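# Load sockets onto a magnet-held shelf on a post

## Task

A shelf clings to a vertical post by a magnet. Place on it the largest number of the five sockets it can carry without slipping down the post, and not fewer than that number; balancing the load around the post lets it carry more. Pushing the shelf or dropping a socket onto it can make it slide, rotate or fall off. When finished, the shelf must sit at the white band, no lower than one finger's width beneath it, with every socket on it lying within its rim. The gripper must have released everything and moved away, and nothing may stay in place only because the robot is holding it.

## Robot and tools

Robot: one six-joint arm (waist, shoulder, elbow, forearm roll, wrist pitch, wrist roll) with a two-finger parallel gripper. The fingers extend along the gripper's +z axis and close along its y axis. end_effector_position is the spot between the pads when they are shut; the fingertips reach about 33 mm past it when closed and 9 mm when fully open, and closing pushes the tips roughly 24 mm farther from the arm, so keep that clearance above a surface.

Frame: the scene frame has its origin on the table top under the arm base, +z up, +y to the left when facing along +x. Positions are in metres; orientations are quaternions written w first (qw, qx, qy, qz). The base may be tilted, and reported hand position gets less accurate at long reach.

execute_actions(actions): actions is a list of actions run one after another. Each action is a table of up to 15 rows; each row is applied for one 1/30 s control step, and a short table repeats its final row to fill out 15 steps. There is one row list per action (single arm). A row is 10 numbers: x, y, z, qw, qx, qy, qz, position, force_limit, speed. The first seven are an absolute gripper pose in the scene frame (a place to go to, not an offset). position, force_limit and speed each lie in [-1, 1]. position: +1 fully open (140 mm), about -0.8 pads touch, -1 keeps closing until blocked. force_limit: roughly 14 N at -1, 60 N at 0, 107 N at +1. speed: pad gap changes about 30 mm/s at -1, 140 at 0, 250 at +1. Every control step the commanded pose is clipped to within 70 mm and 16 degrees of the measured pose, so far targets need several actions; after an action the arm continues at most to the last clipped pose. An action is rejected if its target lies over 0.6 m from the gripper's starting position along any gripper axis; if the first action fails that check or any action is malformed, nothing in the call runs. Put the desired quaternion in every row to hold an orientation. An empty list just reports state and images.

move(target, speed, stop_force, blocking): target is one row of the same 10 numbers, an absolute pose plus finger settings (finger values are sent at the start). The gripper follows a straight path lasting 0.5 to 10 s; speed is the path's top speed in m/s, 0.002 to 0.5 (default 0.25), with turning capped at twice that in rad/s. The path ignores obstacles, and the hand can lag, stray or overshoot the speed, notably with the arm nearly straight. stop_force (N, 20 to 80, optional) ends the path when the estimated push against the motion rises by that much for two steps; the hand then backs to its position two steps earlier. Use it only for slow approaches without rotation; it is refused in the first 0.2 s of a scene and unavailable near stretched-out poses. Leave it out when moving away from something you press on. The arm is stiff: aiming even a little beyond a firm contact can trigger a fault. blocking=false returns after 0.5 s while the arm keeps going (not allowed with stop_force); check it with wait(0), and other motion commands are refused until it ends. The result adds a move: line giving the ending (done, off_target, moving, held, fault, or contact when stop_force ended it) plus limits (paced = pose was clipped; held = some steps were blocked, after which the arm may speed up a lot) and the distance to target.

wait(seconds): 0 to 10; the arm holds its last command and a running move continues. stop(): brakes a running move; it needs room to slow down, and the fingers keep moving. zoom_image(camera, region): camera is cam_high, cam_low or cam_wrist; region is [x0, y0, x1, y1] pixels of that camera's latest image, origin top-left, at most 504 by 504. finished_scene(scene): ends the current scene, given its number; irreversible.

Cameras: cam_high and cam_low are 672x504, cam_wrist is 616x616 fisheye; calibration data (intrinsics and world-to-camera transforms) is supplied and may be off by a few degrees and millimetres.

Reading results: the state line gives gripper position, quaternion and velocities in the scene frame. Step readings list positions at some steps, with HELD marking steps that were held back. Hand target is the pose the controller is driving toward. pose unreachable means the clearance check changed or blocked a command (a mount under the base counts as arm). object_status: 0 moving, 1 stopped while opening, 2 stopped while closing (a grip), 3 reached requested position or pads met. Always confirm 2 after closing with -1. To squeeze harder, raise force_limit and switch position between -1 and -0.98. position_measured is in counts: 3 open, 230 pads together. Joint torques and Flange force are noisy estimates that include any held weight.

Faults: if joint torque hits its load limit (waist 299, shoulder 299, elbow 140, the three wrist joints 39.6 N m) or an outside force reaches 144 N, the arm halts for 10 seconds and drops the rest of the call. MOTOR HOT warns of overheating from holding loads; reaching the limit brakes the arm.

Avoid: dropping or knocking anything off the table (instant failure), setting sockets down hard on the shelf, nudging or pressing the shelf, fast contacts. Parts may occasionally be tugged or loose items pushed. Release and withdraw before finishing.

Each tool is called after "Call:" by a JSON object that holds its "fn" and its "kwargs".

## Session

Call:
{"fn": "execute_actions", "kwargs": {"actions": []}}

Scene clock: 0.00 s.
end_effector_position=(+0.7996, -0.4535, +0.3909) position_measured=3 object_status=3 end_effector_quat_wxyz=(+0.228, +0.938, -0.061, +0.254) end_effector_velocity=(-0.001, -0.002, -0.002) end_effector_angular_velocity=(+0.001, +0.002, -0.002)
Joint positions: [-0.499  0.3    1.619 -0.374  0.57   1.468]
Joint velocities: [-0.002  0.002  0.     0.    -0.     0.   ]
Joint torques (N m, as the joint torque sensors report them, + toward a larger angle): no reading
Flange force (N, the push that the arm receives, along the gripper's own x y z axes): no reading
Hand target: +0.800, -0.454, +0.391; +0.228, +0.938, -0.061, +0.254

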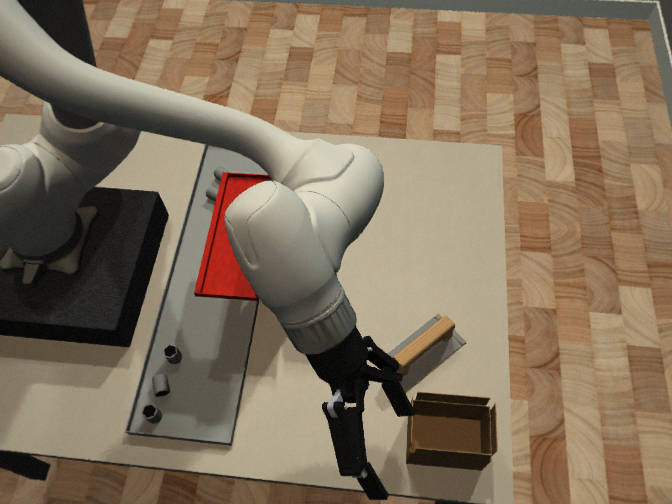

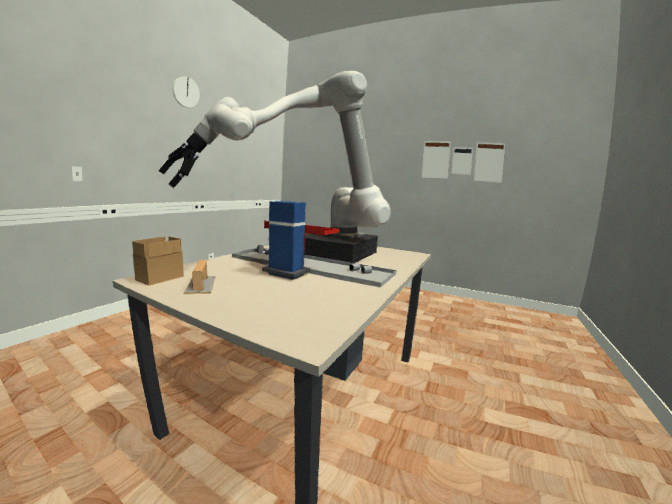

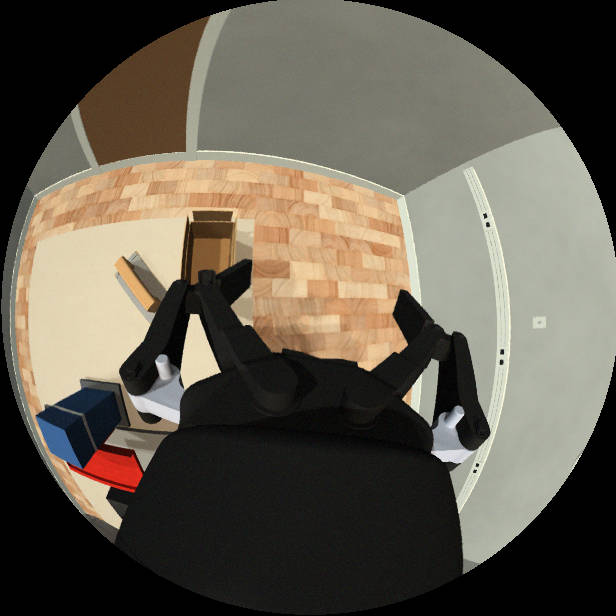

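Call:
{"fn": "move", "kwargs": {"target": [0.28,-0.3,0.33,0,1,0,0,0,0,0], "speed": 0.4}}

Call:
{"fn": "zoom_image", "kwargs": {"camera": "cam_high", "region": [100,130,400,460]}}

Call:
{"fn": "zoom_image", "kwargs": {"camera": "cam_low", "region": [220,180,420,300]}}

Scene clock: 6.47 s.
end_effector_position=(+0.2805, -0.2994, +0.3297) position_measured=129 object_status=3 end_effector_quat_wxyz=(+0.000, +1.000, +0.000, +0.000) end_effector_velocity=(-0.002, -0.000, +0.000) end_effector_angular_velocity=(+0.001, +0.000, -0.001)
Joint positions: [-0.929 -0.198  2.125  0.008  1.204  0.654]
Joint velocities: [-0.004 -0.002  0.001  0.     0.002 -0.004]
Joint torques (N m, as the joint torque sensors report them, + toward a larger angle): [ -1.5  -19.24 -39.63   3.75  -0.42   0.66]
Flange force (N, the push that the arm receives, along the gripper's own x y z axes): [0.7 -3.2 -0.3]
Hand target: +0.280, -0.299, +0.330; +0.000, +1.000, +0.000, +0.000
Off the commanded pose: 0.001 m, 0 deg.
move: done
camera_calibration (this result's frames):
cam_wrist: T_world_to_cam=[[0.140463, -0.98817, -0.061561, -0.310251], [-0.905825, -0.153361, 0.394919, 0.0614906], [-0.399689, 0.000291909, -0.916651, 0.608223], [0, 0, 0, 1]] pos_world=[0.342378, -0.297328, 0.514145]

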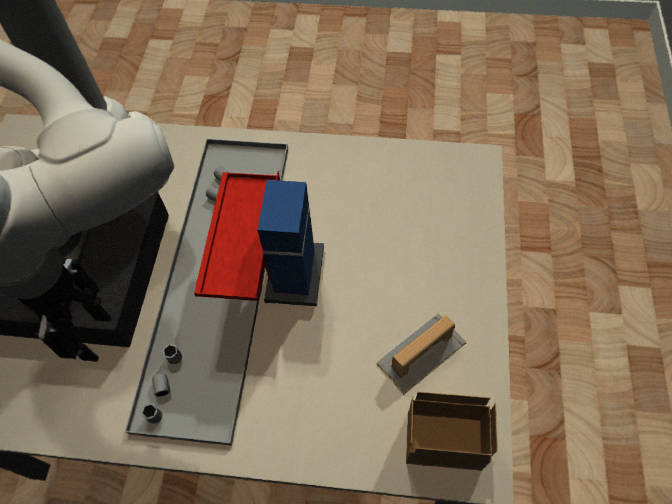

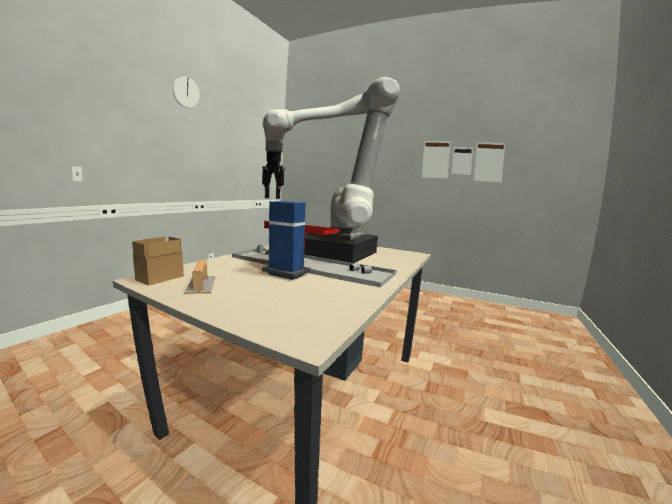

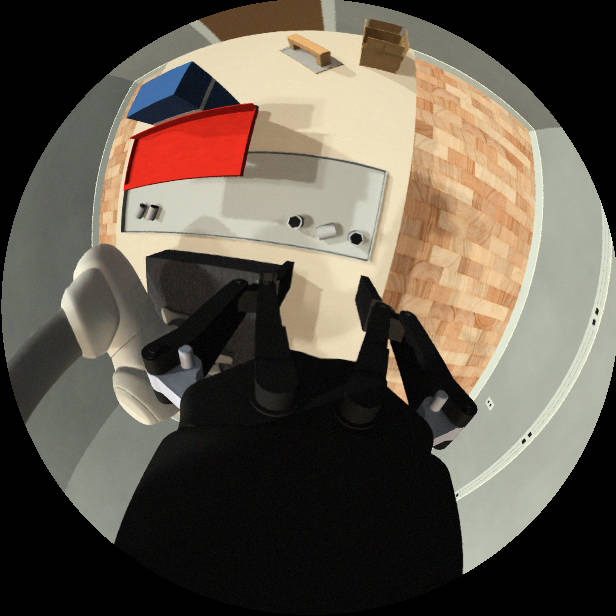

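Region (100, 130, 400, 460) of cam_high's 672x504 image, scaled by 1.527, with more detail than that image has; it fills the left 458 columns of this view, and the rest is white.

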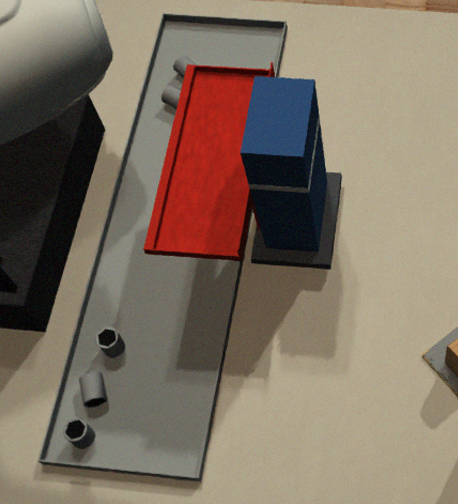

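Region (220, 180, 420, 300) of cam_low's 672x504 image, scaled by 2.520, with more detail than that image has; it fills the top 302 rows of this view, and the rest is white.

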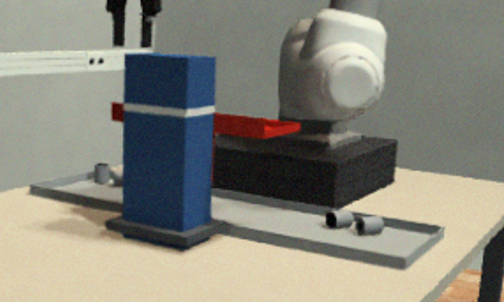

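Call:
{"fn": "move", "kwargs": {"target": [0.347,-0.19,0.12,0,1,0,0,-0.1,0,0]}}

Call:
{"fn": "wait", "kwargs": {"seconds": 0.3}}

Scene clock: 12.10 s.
end_effector_position=(+0.3474, -0.1903, +0.1199) position_measured=141 object_status=3 end_effector_quat_wxyz=(-0.000, +1.000, -0.000, -0.000) end_effector_velocity=(+0.001, +0.001, -0.001) end_effector_angular_velocity=(-0.001, -0.000, +0.001)
Joint positions: [-0.608  0.026  2.384  0.006  0.719  0.974]
Joint velocities: [ 0.003  0.003  0.    -0.001 -0.003  0.003]
Joint torques (N m, as the joint torque sensors report them, + toward a larger angle): [ -1.7  -35.57 -27.89   2.34  -0.15   0.19]
Flange force (N, the push that the arm receives, along the gripper's own x y z axes): [7.0 -1.5 6.5]
Hand target: +0.347, -0.190, +0.120; -0.000, +1.000, -0.000, -0.000
Off the commanded pose: 0.000 m, 0 deg.
move: done
camera_calibration (this result's frames):
cam_wrist: T_world_to_cam=[[0.139905, -0.988221, -0.062015, -0.224447], [-0.905879, -0.153031, 0.394924, 0.22175], [-0.399762, 0.000926262, -0.916618, 0.442819], [0, 0, 0, 1]] pos_world=[0.409302, -0.188279, 0.304403]

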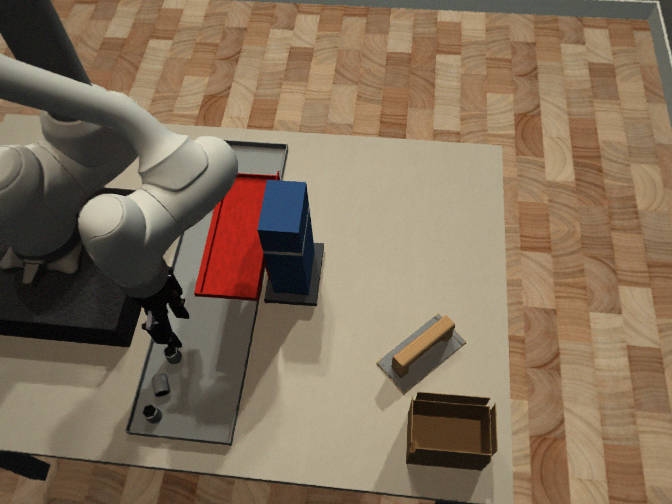

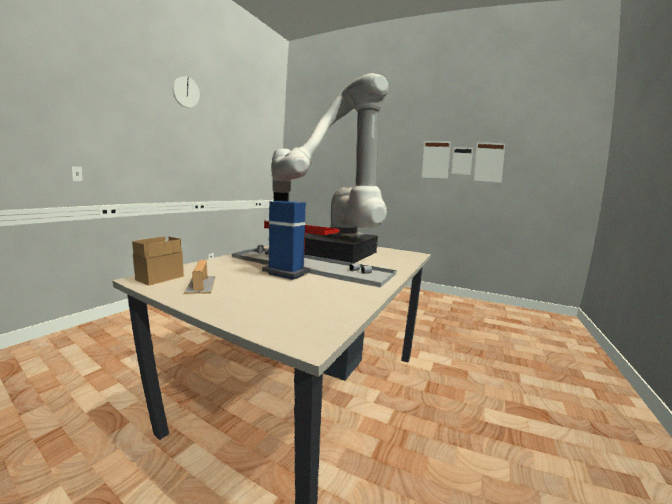

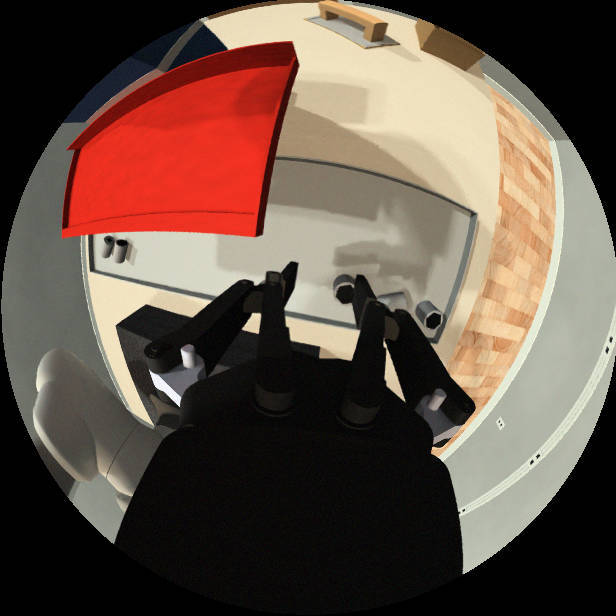

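Scene clock: 12.40 s.
end_effector_position=(+0.3474, -0.1902, +0.1198) position_measured=141 object_status=3 end_effector_quat_wxyz=(-0.000, +1.000, -0.000, -0.000) end_effector_velocity=(+0.000, +0.000, -0.000) end_effector_angular_velocity=(+0.000, +0.000, +0.000)
Joint positions: [-0.608  0.027  2.384  0.006  0.718  0.975]
Joint velocities: [ 0.     0.001 -0.     0.    -0.    -0.   ]
Joint torques (N m, as the joint torque sensors report them, + toward a larger angle): [ -1.08 -32.07 -27.56   2.47  -0.07   0.19]
Flange force (N, the push that the arm receives, along the gripper's own x y z axes): [2.3 -2.0 1.0]
Hand target: +0.347, -0.190, +0.120; -0.000, +1.000, -0.000, -0.000
Off the commanded pose: 0.001 m, 0 deg.
wait: 0.30 s; at rest by 0.17 s
camera_calibration (this result's frames):
cam_wrist: T_world_to_cam=[[0.139898, -0.988224, -0.0619759, -0.224437], [-0.905871, -0.153008, 0.394951, 0.221843], [-0.399783, 0.00088938, -0.916609, 0.44274], [0, 0, 0, 1]] pos_world=[0.409359, -0.188244, 0.304293]

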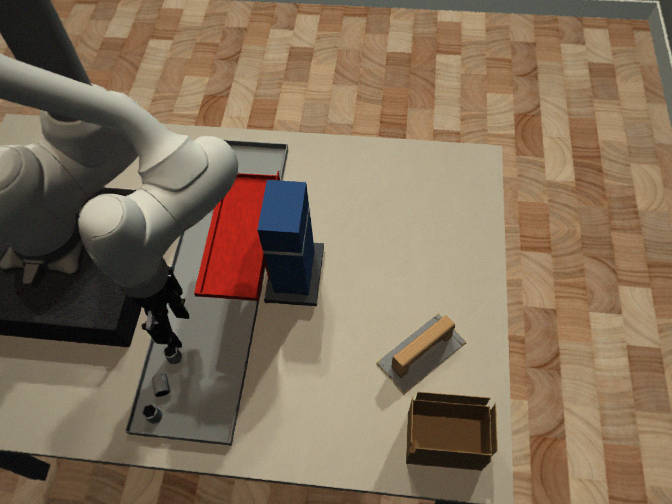

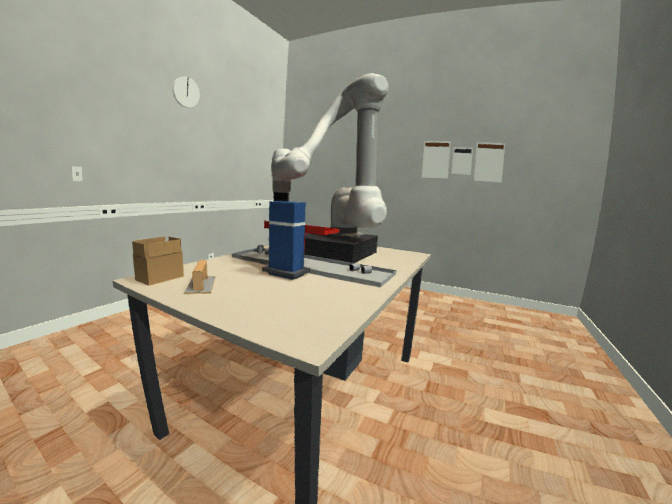

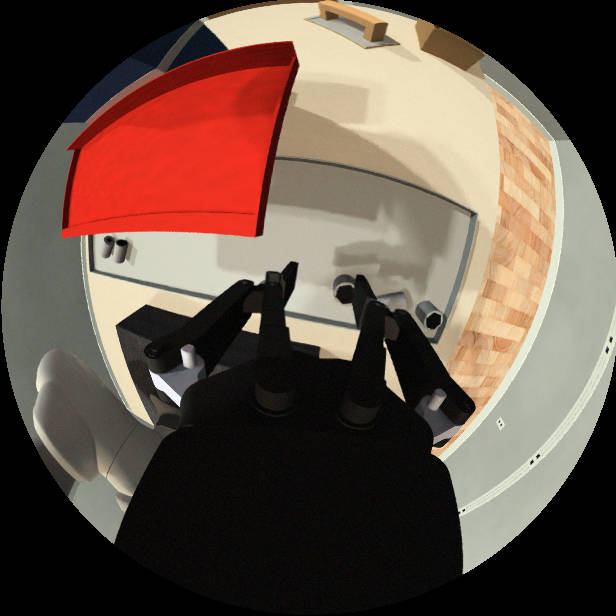

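Call:
{"fn": "move", "kwargs": {"target": [0.332,-0.219,0.1,0,1,0,0,-0.1,0,0]}}

Call:
{"fn": "move", "kwargs": {"target": [0.332,-0.219,0.06,0,1,0,0,-0.1,0,0], "speed": 0.05}}

Call:
{"fn": "move", "kwargs": {"target": [0.332,-0.219,0.06,0,1,0,0,-1,0,0]}}

Call:
{"fn": "move", "kwargs": {"target": [0.332,-0.219,0.32,0,1,0,0,-1,0,0]}}

Call:
{"fn": "move", "kwargs": {"target": [0.47,0,0.3,0,1,0,0,-1,0,0]}}

Call:
{"fn": "zoom_image", "kwargs": {"camera": "cam_low", "region": [250,170,370,260]}}

Scene clock: 17.63 s.
end_effector_position=(+0.3320, -0.2189, +0.1001) position_measured=141 object_status=3 end_effector_quat_wxyz=(+0.000, +1.000, -0.000, -0.000) end_effector_velocity=(-0.001, -0.002, -0.001) end_effector_angular_velocity=(+0.000, -0.000, -0.003)
Joint positions: [-0.69   0.065  2.397  0.008  0.667  0.891]
Joint velocities: [-0.006  0.001  0.001  0.001 -0.002 -0.004]
Joint torques (N m, as the joint torque sensors report them, + toward a larger angle): [ -1.51 -35.24 -25.98   2.35  -0.37   0.56]
Flange force (N, the push that the arm receives, along the gripper's own x y z axes): [3.2 -1.7 1.4]
Hand target: +0.332, -0.219, +0.100; +0.000, +1.000, -0.000, -0.000
Off the commanded pose: 0.000 m, 0 deg.
move: done
camera_calibration (this result's frames):
cam_wrist: T_world_to_cam=[[0.140091, -0.988214, -0.0617073, -0.251957], [-0.905829, -0.153078, 0.39502, 0.211273], [-0.39981, 0.000557482, -0.916598, 0.418434], [0, 0, 0, 1]] pos_world=[0.393969, -0.216879, 0.284531]

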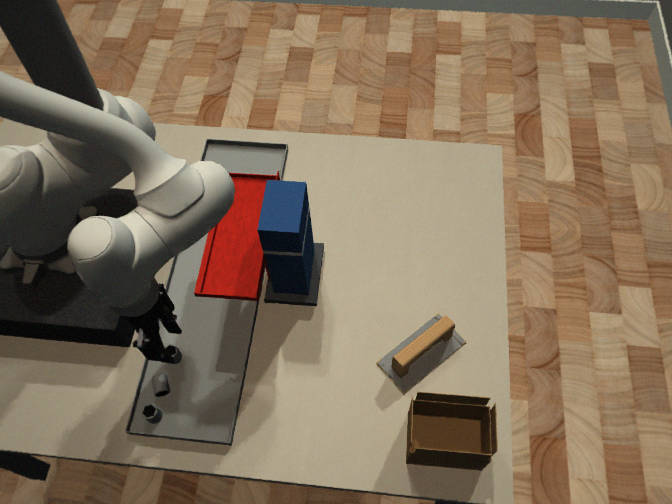

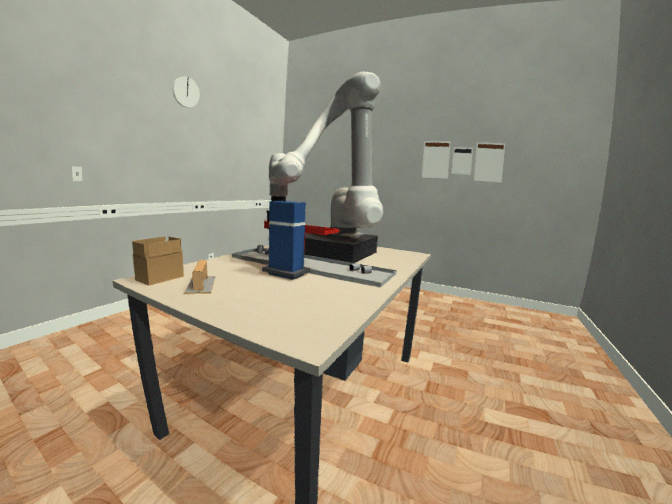

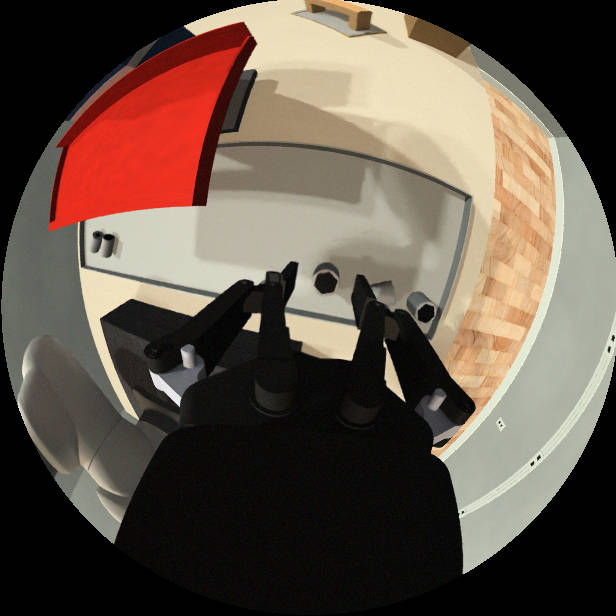

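Scene clock: 18.77 s.
end_effector_position=(+0.3320, -0.2191, +0.0601) position_measured=141 object_status=3 end_effector_quat_wxyz=(+0.000, +1.000, -0.000, -0.000) end_effector_velocity=(+0.000, +0.000, -0.001) end_effector_angular_velocity=(+0.000, -0.000, +0.001)
Joint positions: [-0.69   0.144  2.424  0.009  0.561  0.889]
Joint velocities: [ 0.     0.003  0.001  0.001 -0.004 -0.001]
Joint torques (N m, as the joint torque sensors report them, + toward a larger angle): [ -0.75 -35.69 -23.06   2.25  -0.49   0.24]
Flange force (N, the push that the arm receives, along the gripper's own x y z axes): [-3.0 -4.4 -7.1]
Hand target: +0.332, -0.219, +0.060; +0.000, +1.000, -0.000, -0.000
Off the commanded pose: 0.000 m, 0 deg.
move: done
camera_calibration (this result's frames):
cam_wrist: T_world_to_cam=[[0.140069, -0.988212, -0.061791, -0.254521], [-0.905842, -0.153091, 0.394985, 0.227069], [-0.399789, 0.000647777, -0.916607, 0.381806], [0, 0, 0, 1]] pos_world=[0.393981, -0.217006, 0.24455]

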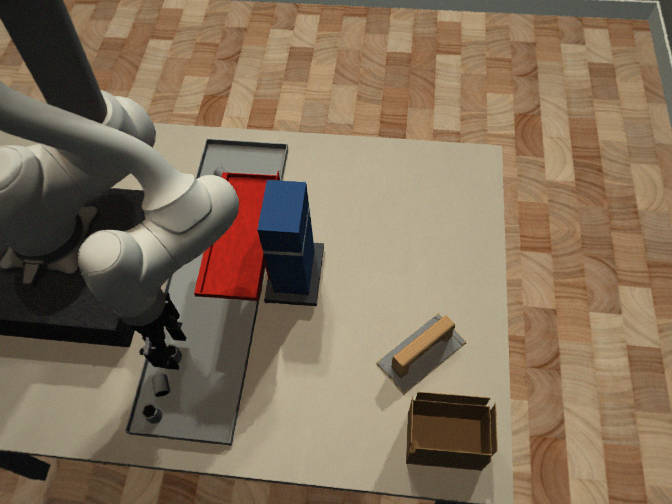

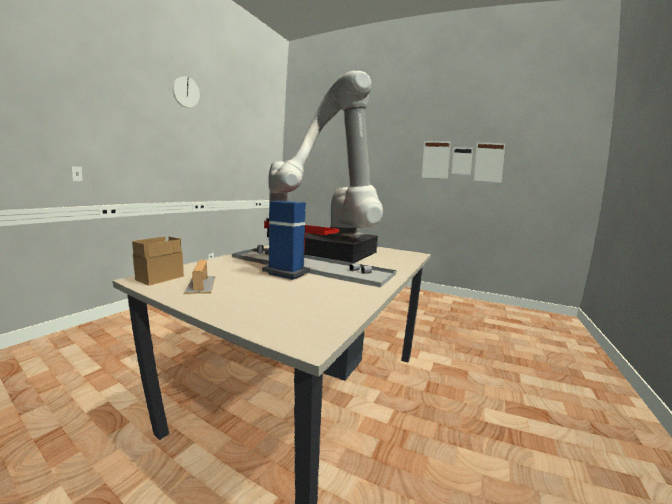

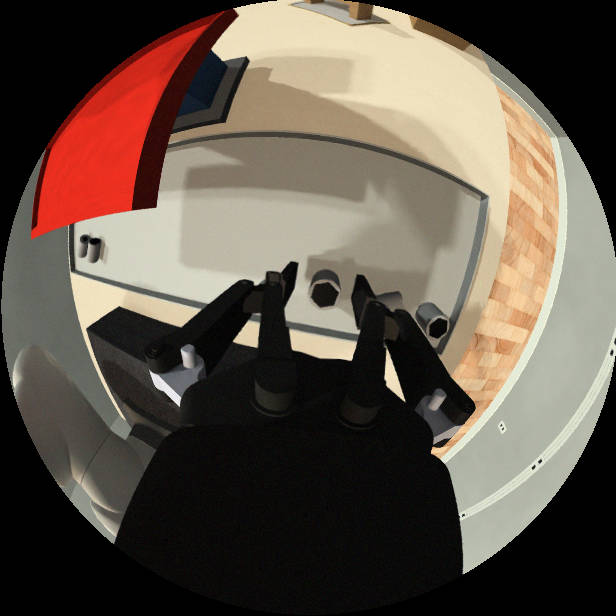

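Scene clock: 19.47 s.
end_effector_position=(+0.3320, -0.2190, +0.0600) position_measured=187 object_status=2 end_effector_quat_wxyz=(-0.000, +1.000, +0.000, -0.000) end_effector_velocity=(-0.000, -0.000, -0.001) end_effector_angular_velocity=(+0.001, +0.001, +0.000)
Joint positions: [-0.69   0.144  2.424  0.009  0.56   0.889]
Joint velocities: [-0.001  0.002  0.    -0.    -0.    -0.001]
Joint torques (N m, as the joint torque sensors report them, + toward a larger angle): [ -2.37 -22.52 -13.31   1.64  -2.22   0.15]
Flange force (N, the push that the arm receives, along the gripper's own x y z axes): [0.4 -7.2 -44.0]
Hand target: +0.332, -0.219, +0.060; -0.000, +1.000, -0.000, -0.000
Off the commanded pose: 0.000 m, 0 deg.
move: done
camera_calibration (this result's frames):
cam_wrist: T_world_to_cam=[[0.14012, -0.988201, -0.0618491, -0.254471], [-0.905832, -0.153161, 0.394982, 0.227049], [-0.399794, 0.000680142, -0.916605, 0.381733], [0, 0, 0, 1]] pos_world=[0.39394, -0.216953, 0.244479]

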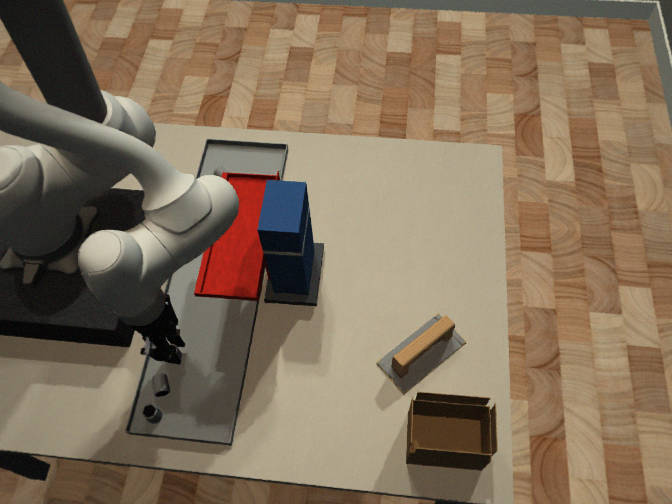

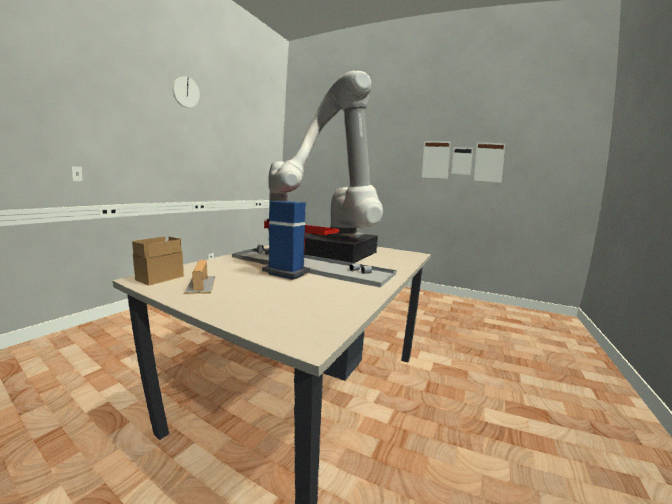

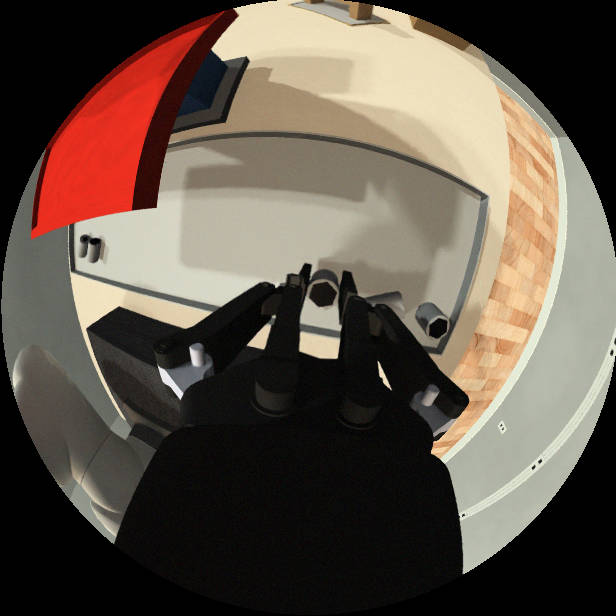

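Scene clock: 21.03 s.
end_effector_position=(+0.3317, -0.2187, +0.3201) position_measured=187 object_status=2 end_effector_quat_wxyz=(-0.000, +1.000, +0.000, +0.000) end_effector_velocity=(-0.000, -0.000, +0.002) end_effector_angular_velocity=(-0.000, +0.001, +0.000)
Joint positions: [-0.693 -0.216  2.156  0.006  1.189  0.891]
Joint velocities: [ 0.    -0.001 -0.003 -0.001  0.004  0.   ]
Joint torques (N m, as the joint torque sensors report them, + toward a larger angle): [ -0.19 -19.54 -40.34   3.62   0.16   0.25]
Flange force (N, the push that the arm receives, along the gripper's own x y z axes): [1.3 0.1 4.2]
Hand target: +0.332, -0.219, +0.320; -0.000, +1.000, +0.000, +0.000
Off the commanded pose: 0.000 m, 0 deg.
move: done
camera_calibration (this result's frames):
cam_wrist: T_world_to_cam=[[0.14036, -0.988162, -0.0619315, -0.238065], [-0.905852, -0.153414, 0.394837, 0.124077], [-0.399664, 0.000681613, -0.916661, 0.61999], [0, 0, 0, 1]] pos_world=[0.393598, -0.216634, 0.504587]

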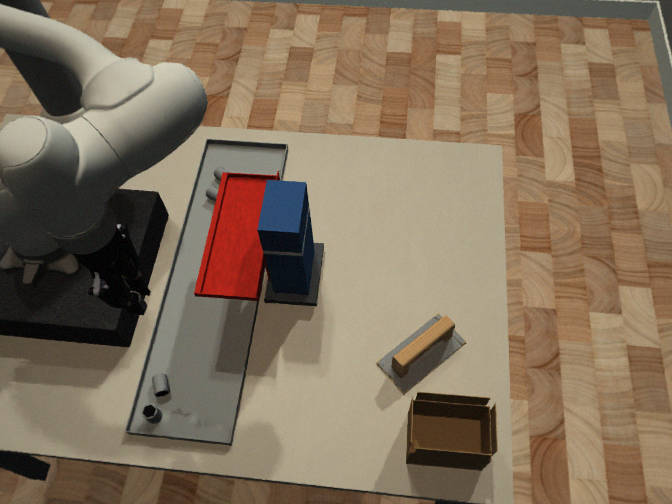

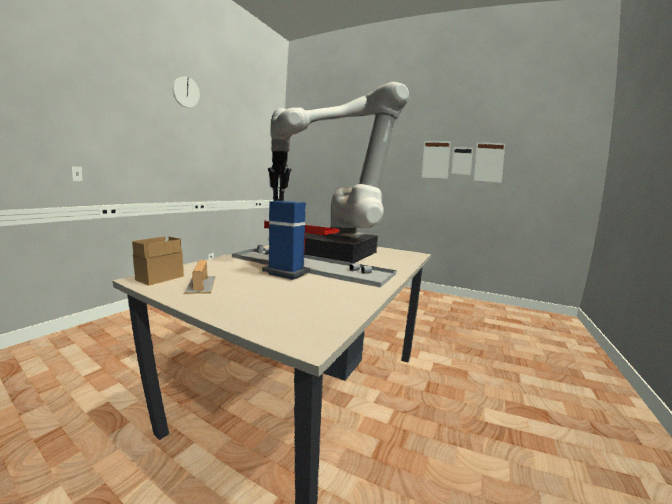

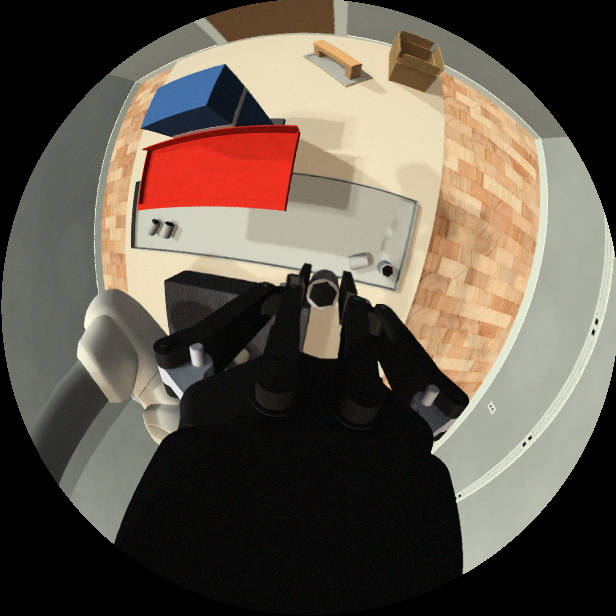

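Scene clock: 22.60 s.
end_effector_position=(+0.4701, -0.0001, +0.3000) position_measured=187 object_status=2 end_effector_quat_wxyz=(-0.000, +1.000, -0.000, -0.000) end_effector_velocity=(+0.002, +0.001, +0.001) end_effector_angular_velocity=(-0.000, -0.001, -0.001)
Joint positions: [-0.086 -0.074  2.076 -0.003  1.127  1.502]
Joint velocities: [ 0.003  0.002 -0.003 -0.    -0.     0.004]
Joint torques (N m, as the joint torque sensors report them, + toward a larger angle): [  0.8  -32.96 -38.66   3.53  -0.16  -0.15]
Flange force (N, the push that the arm receives, along the gripper's own x y z axes): [1.0 0.6 2.1]
Hand target: +0.470, +0.000, +0.300; -0.000, +1.000, -0.000, -0.000
Off the commanded pose: 0.000 m, 0 deg.
move: done
camera_calibration (this result's frames):
cam_wrist: T_world_to_cam=[[0.140068, -0.988175, -0.0623825, -0.0424991], [-0.905823, -0.153327, 0.394937, 0.290917], [-0.399832, 0.00118962, -0.916588, 0.656852], [0, 0, 0, 1]] pos_world=[0.532103, 0.00182757, 0.484517]

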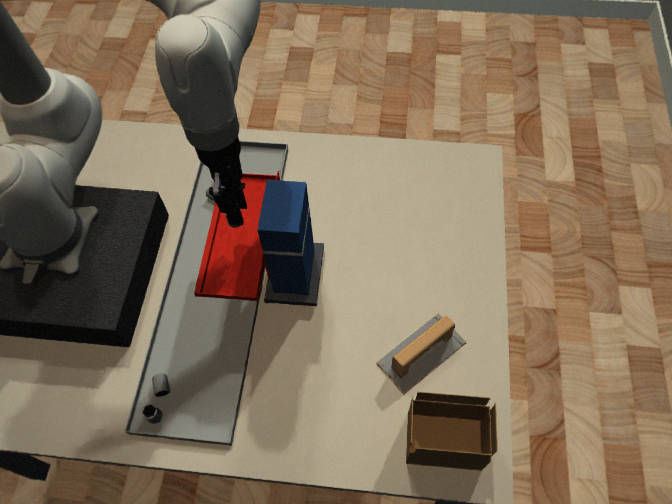

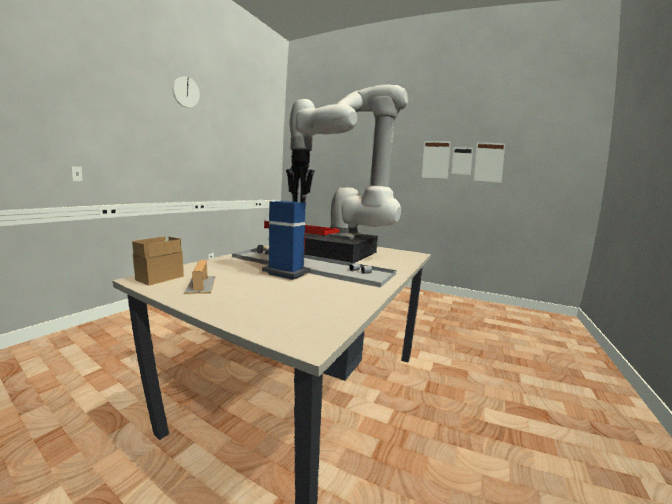

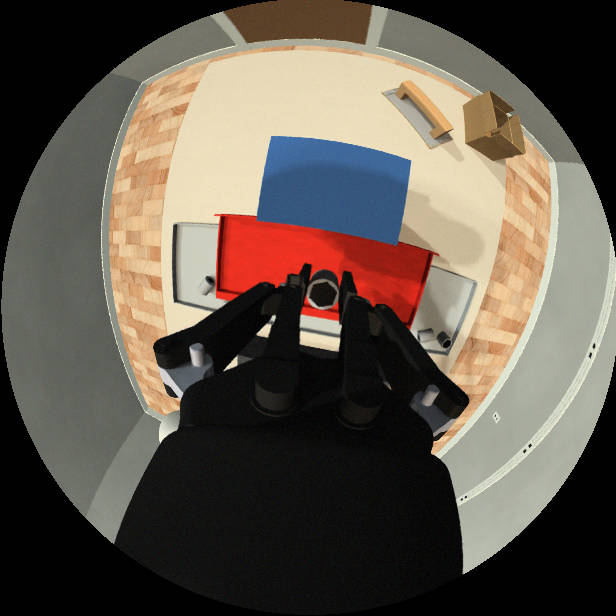

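Region (250, 170, 370, 260) of cam_low's 672x504 image, scaled by 4.200, with more detail than that image has; it fills the top 378 rows of this view, and the rest is white.

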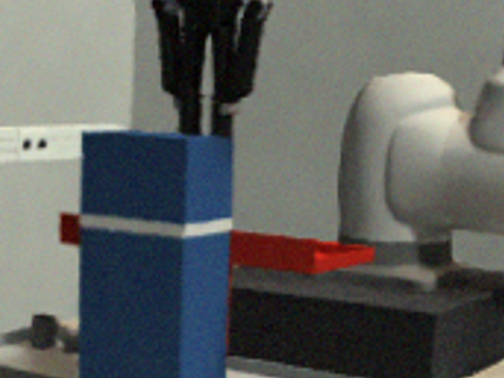

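Call:
{"fn": "move", "kwargs": {"target": [0.47,0.1,0.265,0,1,0,0,-1,0,0], "speed": 0.1}}

Call:
{"fn": "zoom_image", "kwargs": {"camera": "cam_low", "region": [290,190,350,245]}}

Scene clock: 27.97 s.
end_effector_position=(+0.4701, +0.1000, +0.2650) position_measured=187 object_status=2 end_effector_quat_wxyz=(-0.000, +1.000, -0.000, -0.000) end_effector_velocity=(+0.000, +0.001, -0.001) end_effector_angular_velocity=(-0.000, +0.000, +0.000)
Joint positions: [ 0.128 -0.026  2.101 -0.007  1.054  1.718]
Joint velocities: [ 0.002  0.002 -0.    -0.    -0.001  0.001]
Joint torques (N m, as the joint torque sensors report them, + toward a larger angle): [  0.89 -35.12 -36.05   3.56   0.13   0.41]
Flange force (N, the push that the arm receives, along the gripper's own x y z axes): [1.4 1.7 0.6]
Hand target: +0.470, +0.100, +0.265; -0.000, +1.000, -0.000, -0.000
Off the commanded pose: 0.000 m, 0 deg.
move: done
camera_calibration (this result's frames):
cam_wrist: T_world_to_cam=[[0.140059, -0.988201, -0.0619823, 0.0541039], [-0.905809, -0.153159, 0.395034, 0.320025], [-0.399866, 0.000815898, -0.916573, 0.624665], [0, 0, 0, 1]] pos_world=[0.532086, 0.101971, 0.449483]

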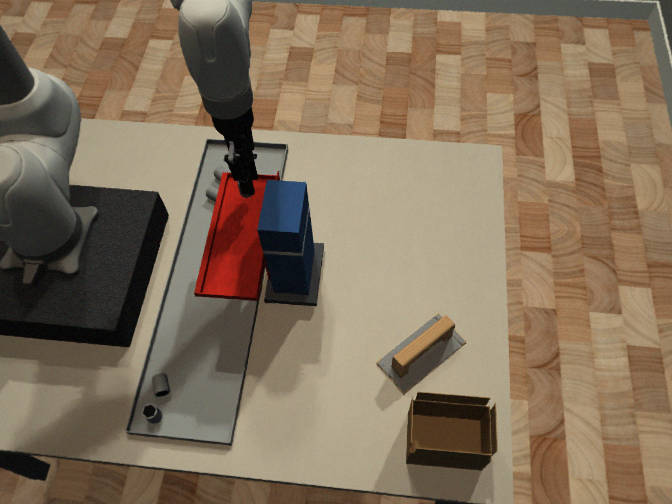

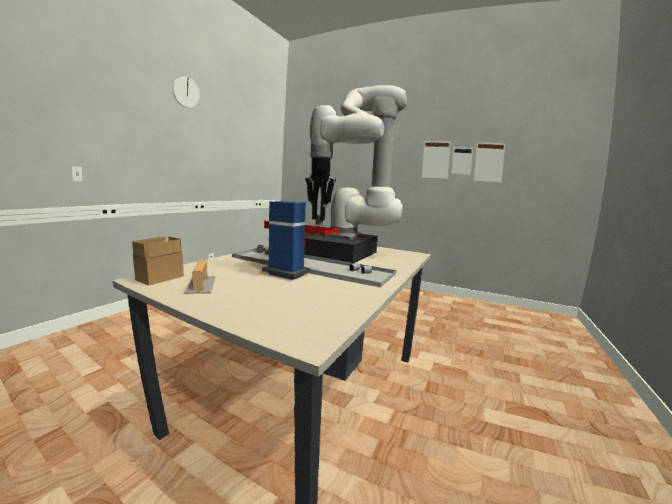

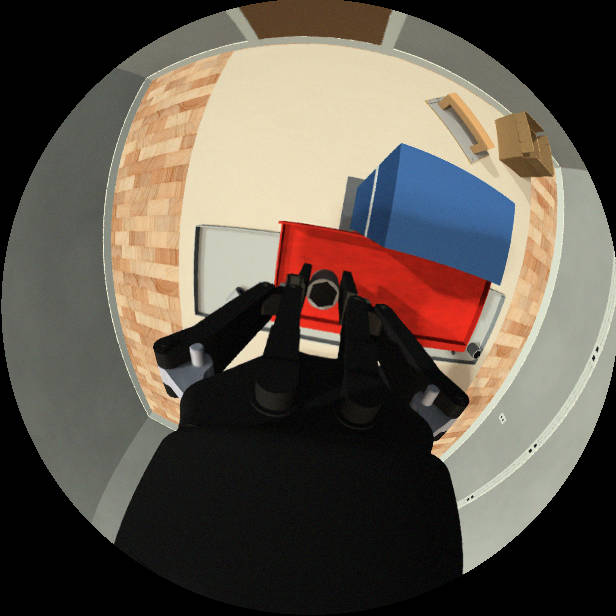

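Region (290, 190, 350, 245) of cam_low's 672x504 image, scaled by 8.400, with more detail than that image has; it fills the top 462 rows of this view, and the rest is white.

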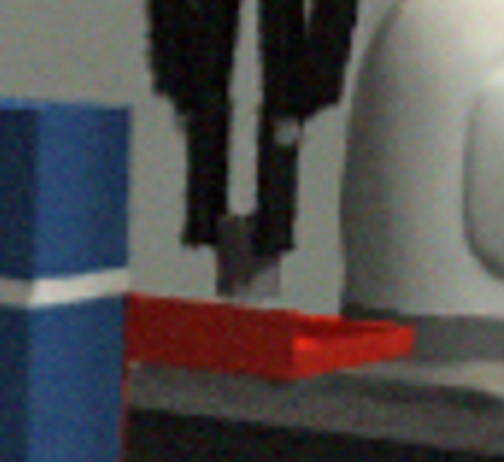

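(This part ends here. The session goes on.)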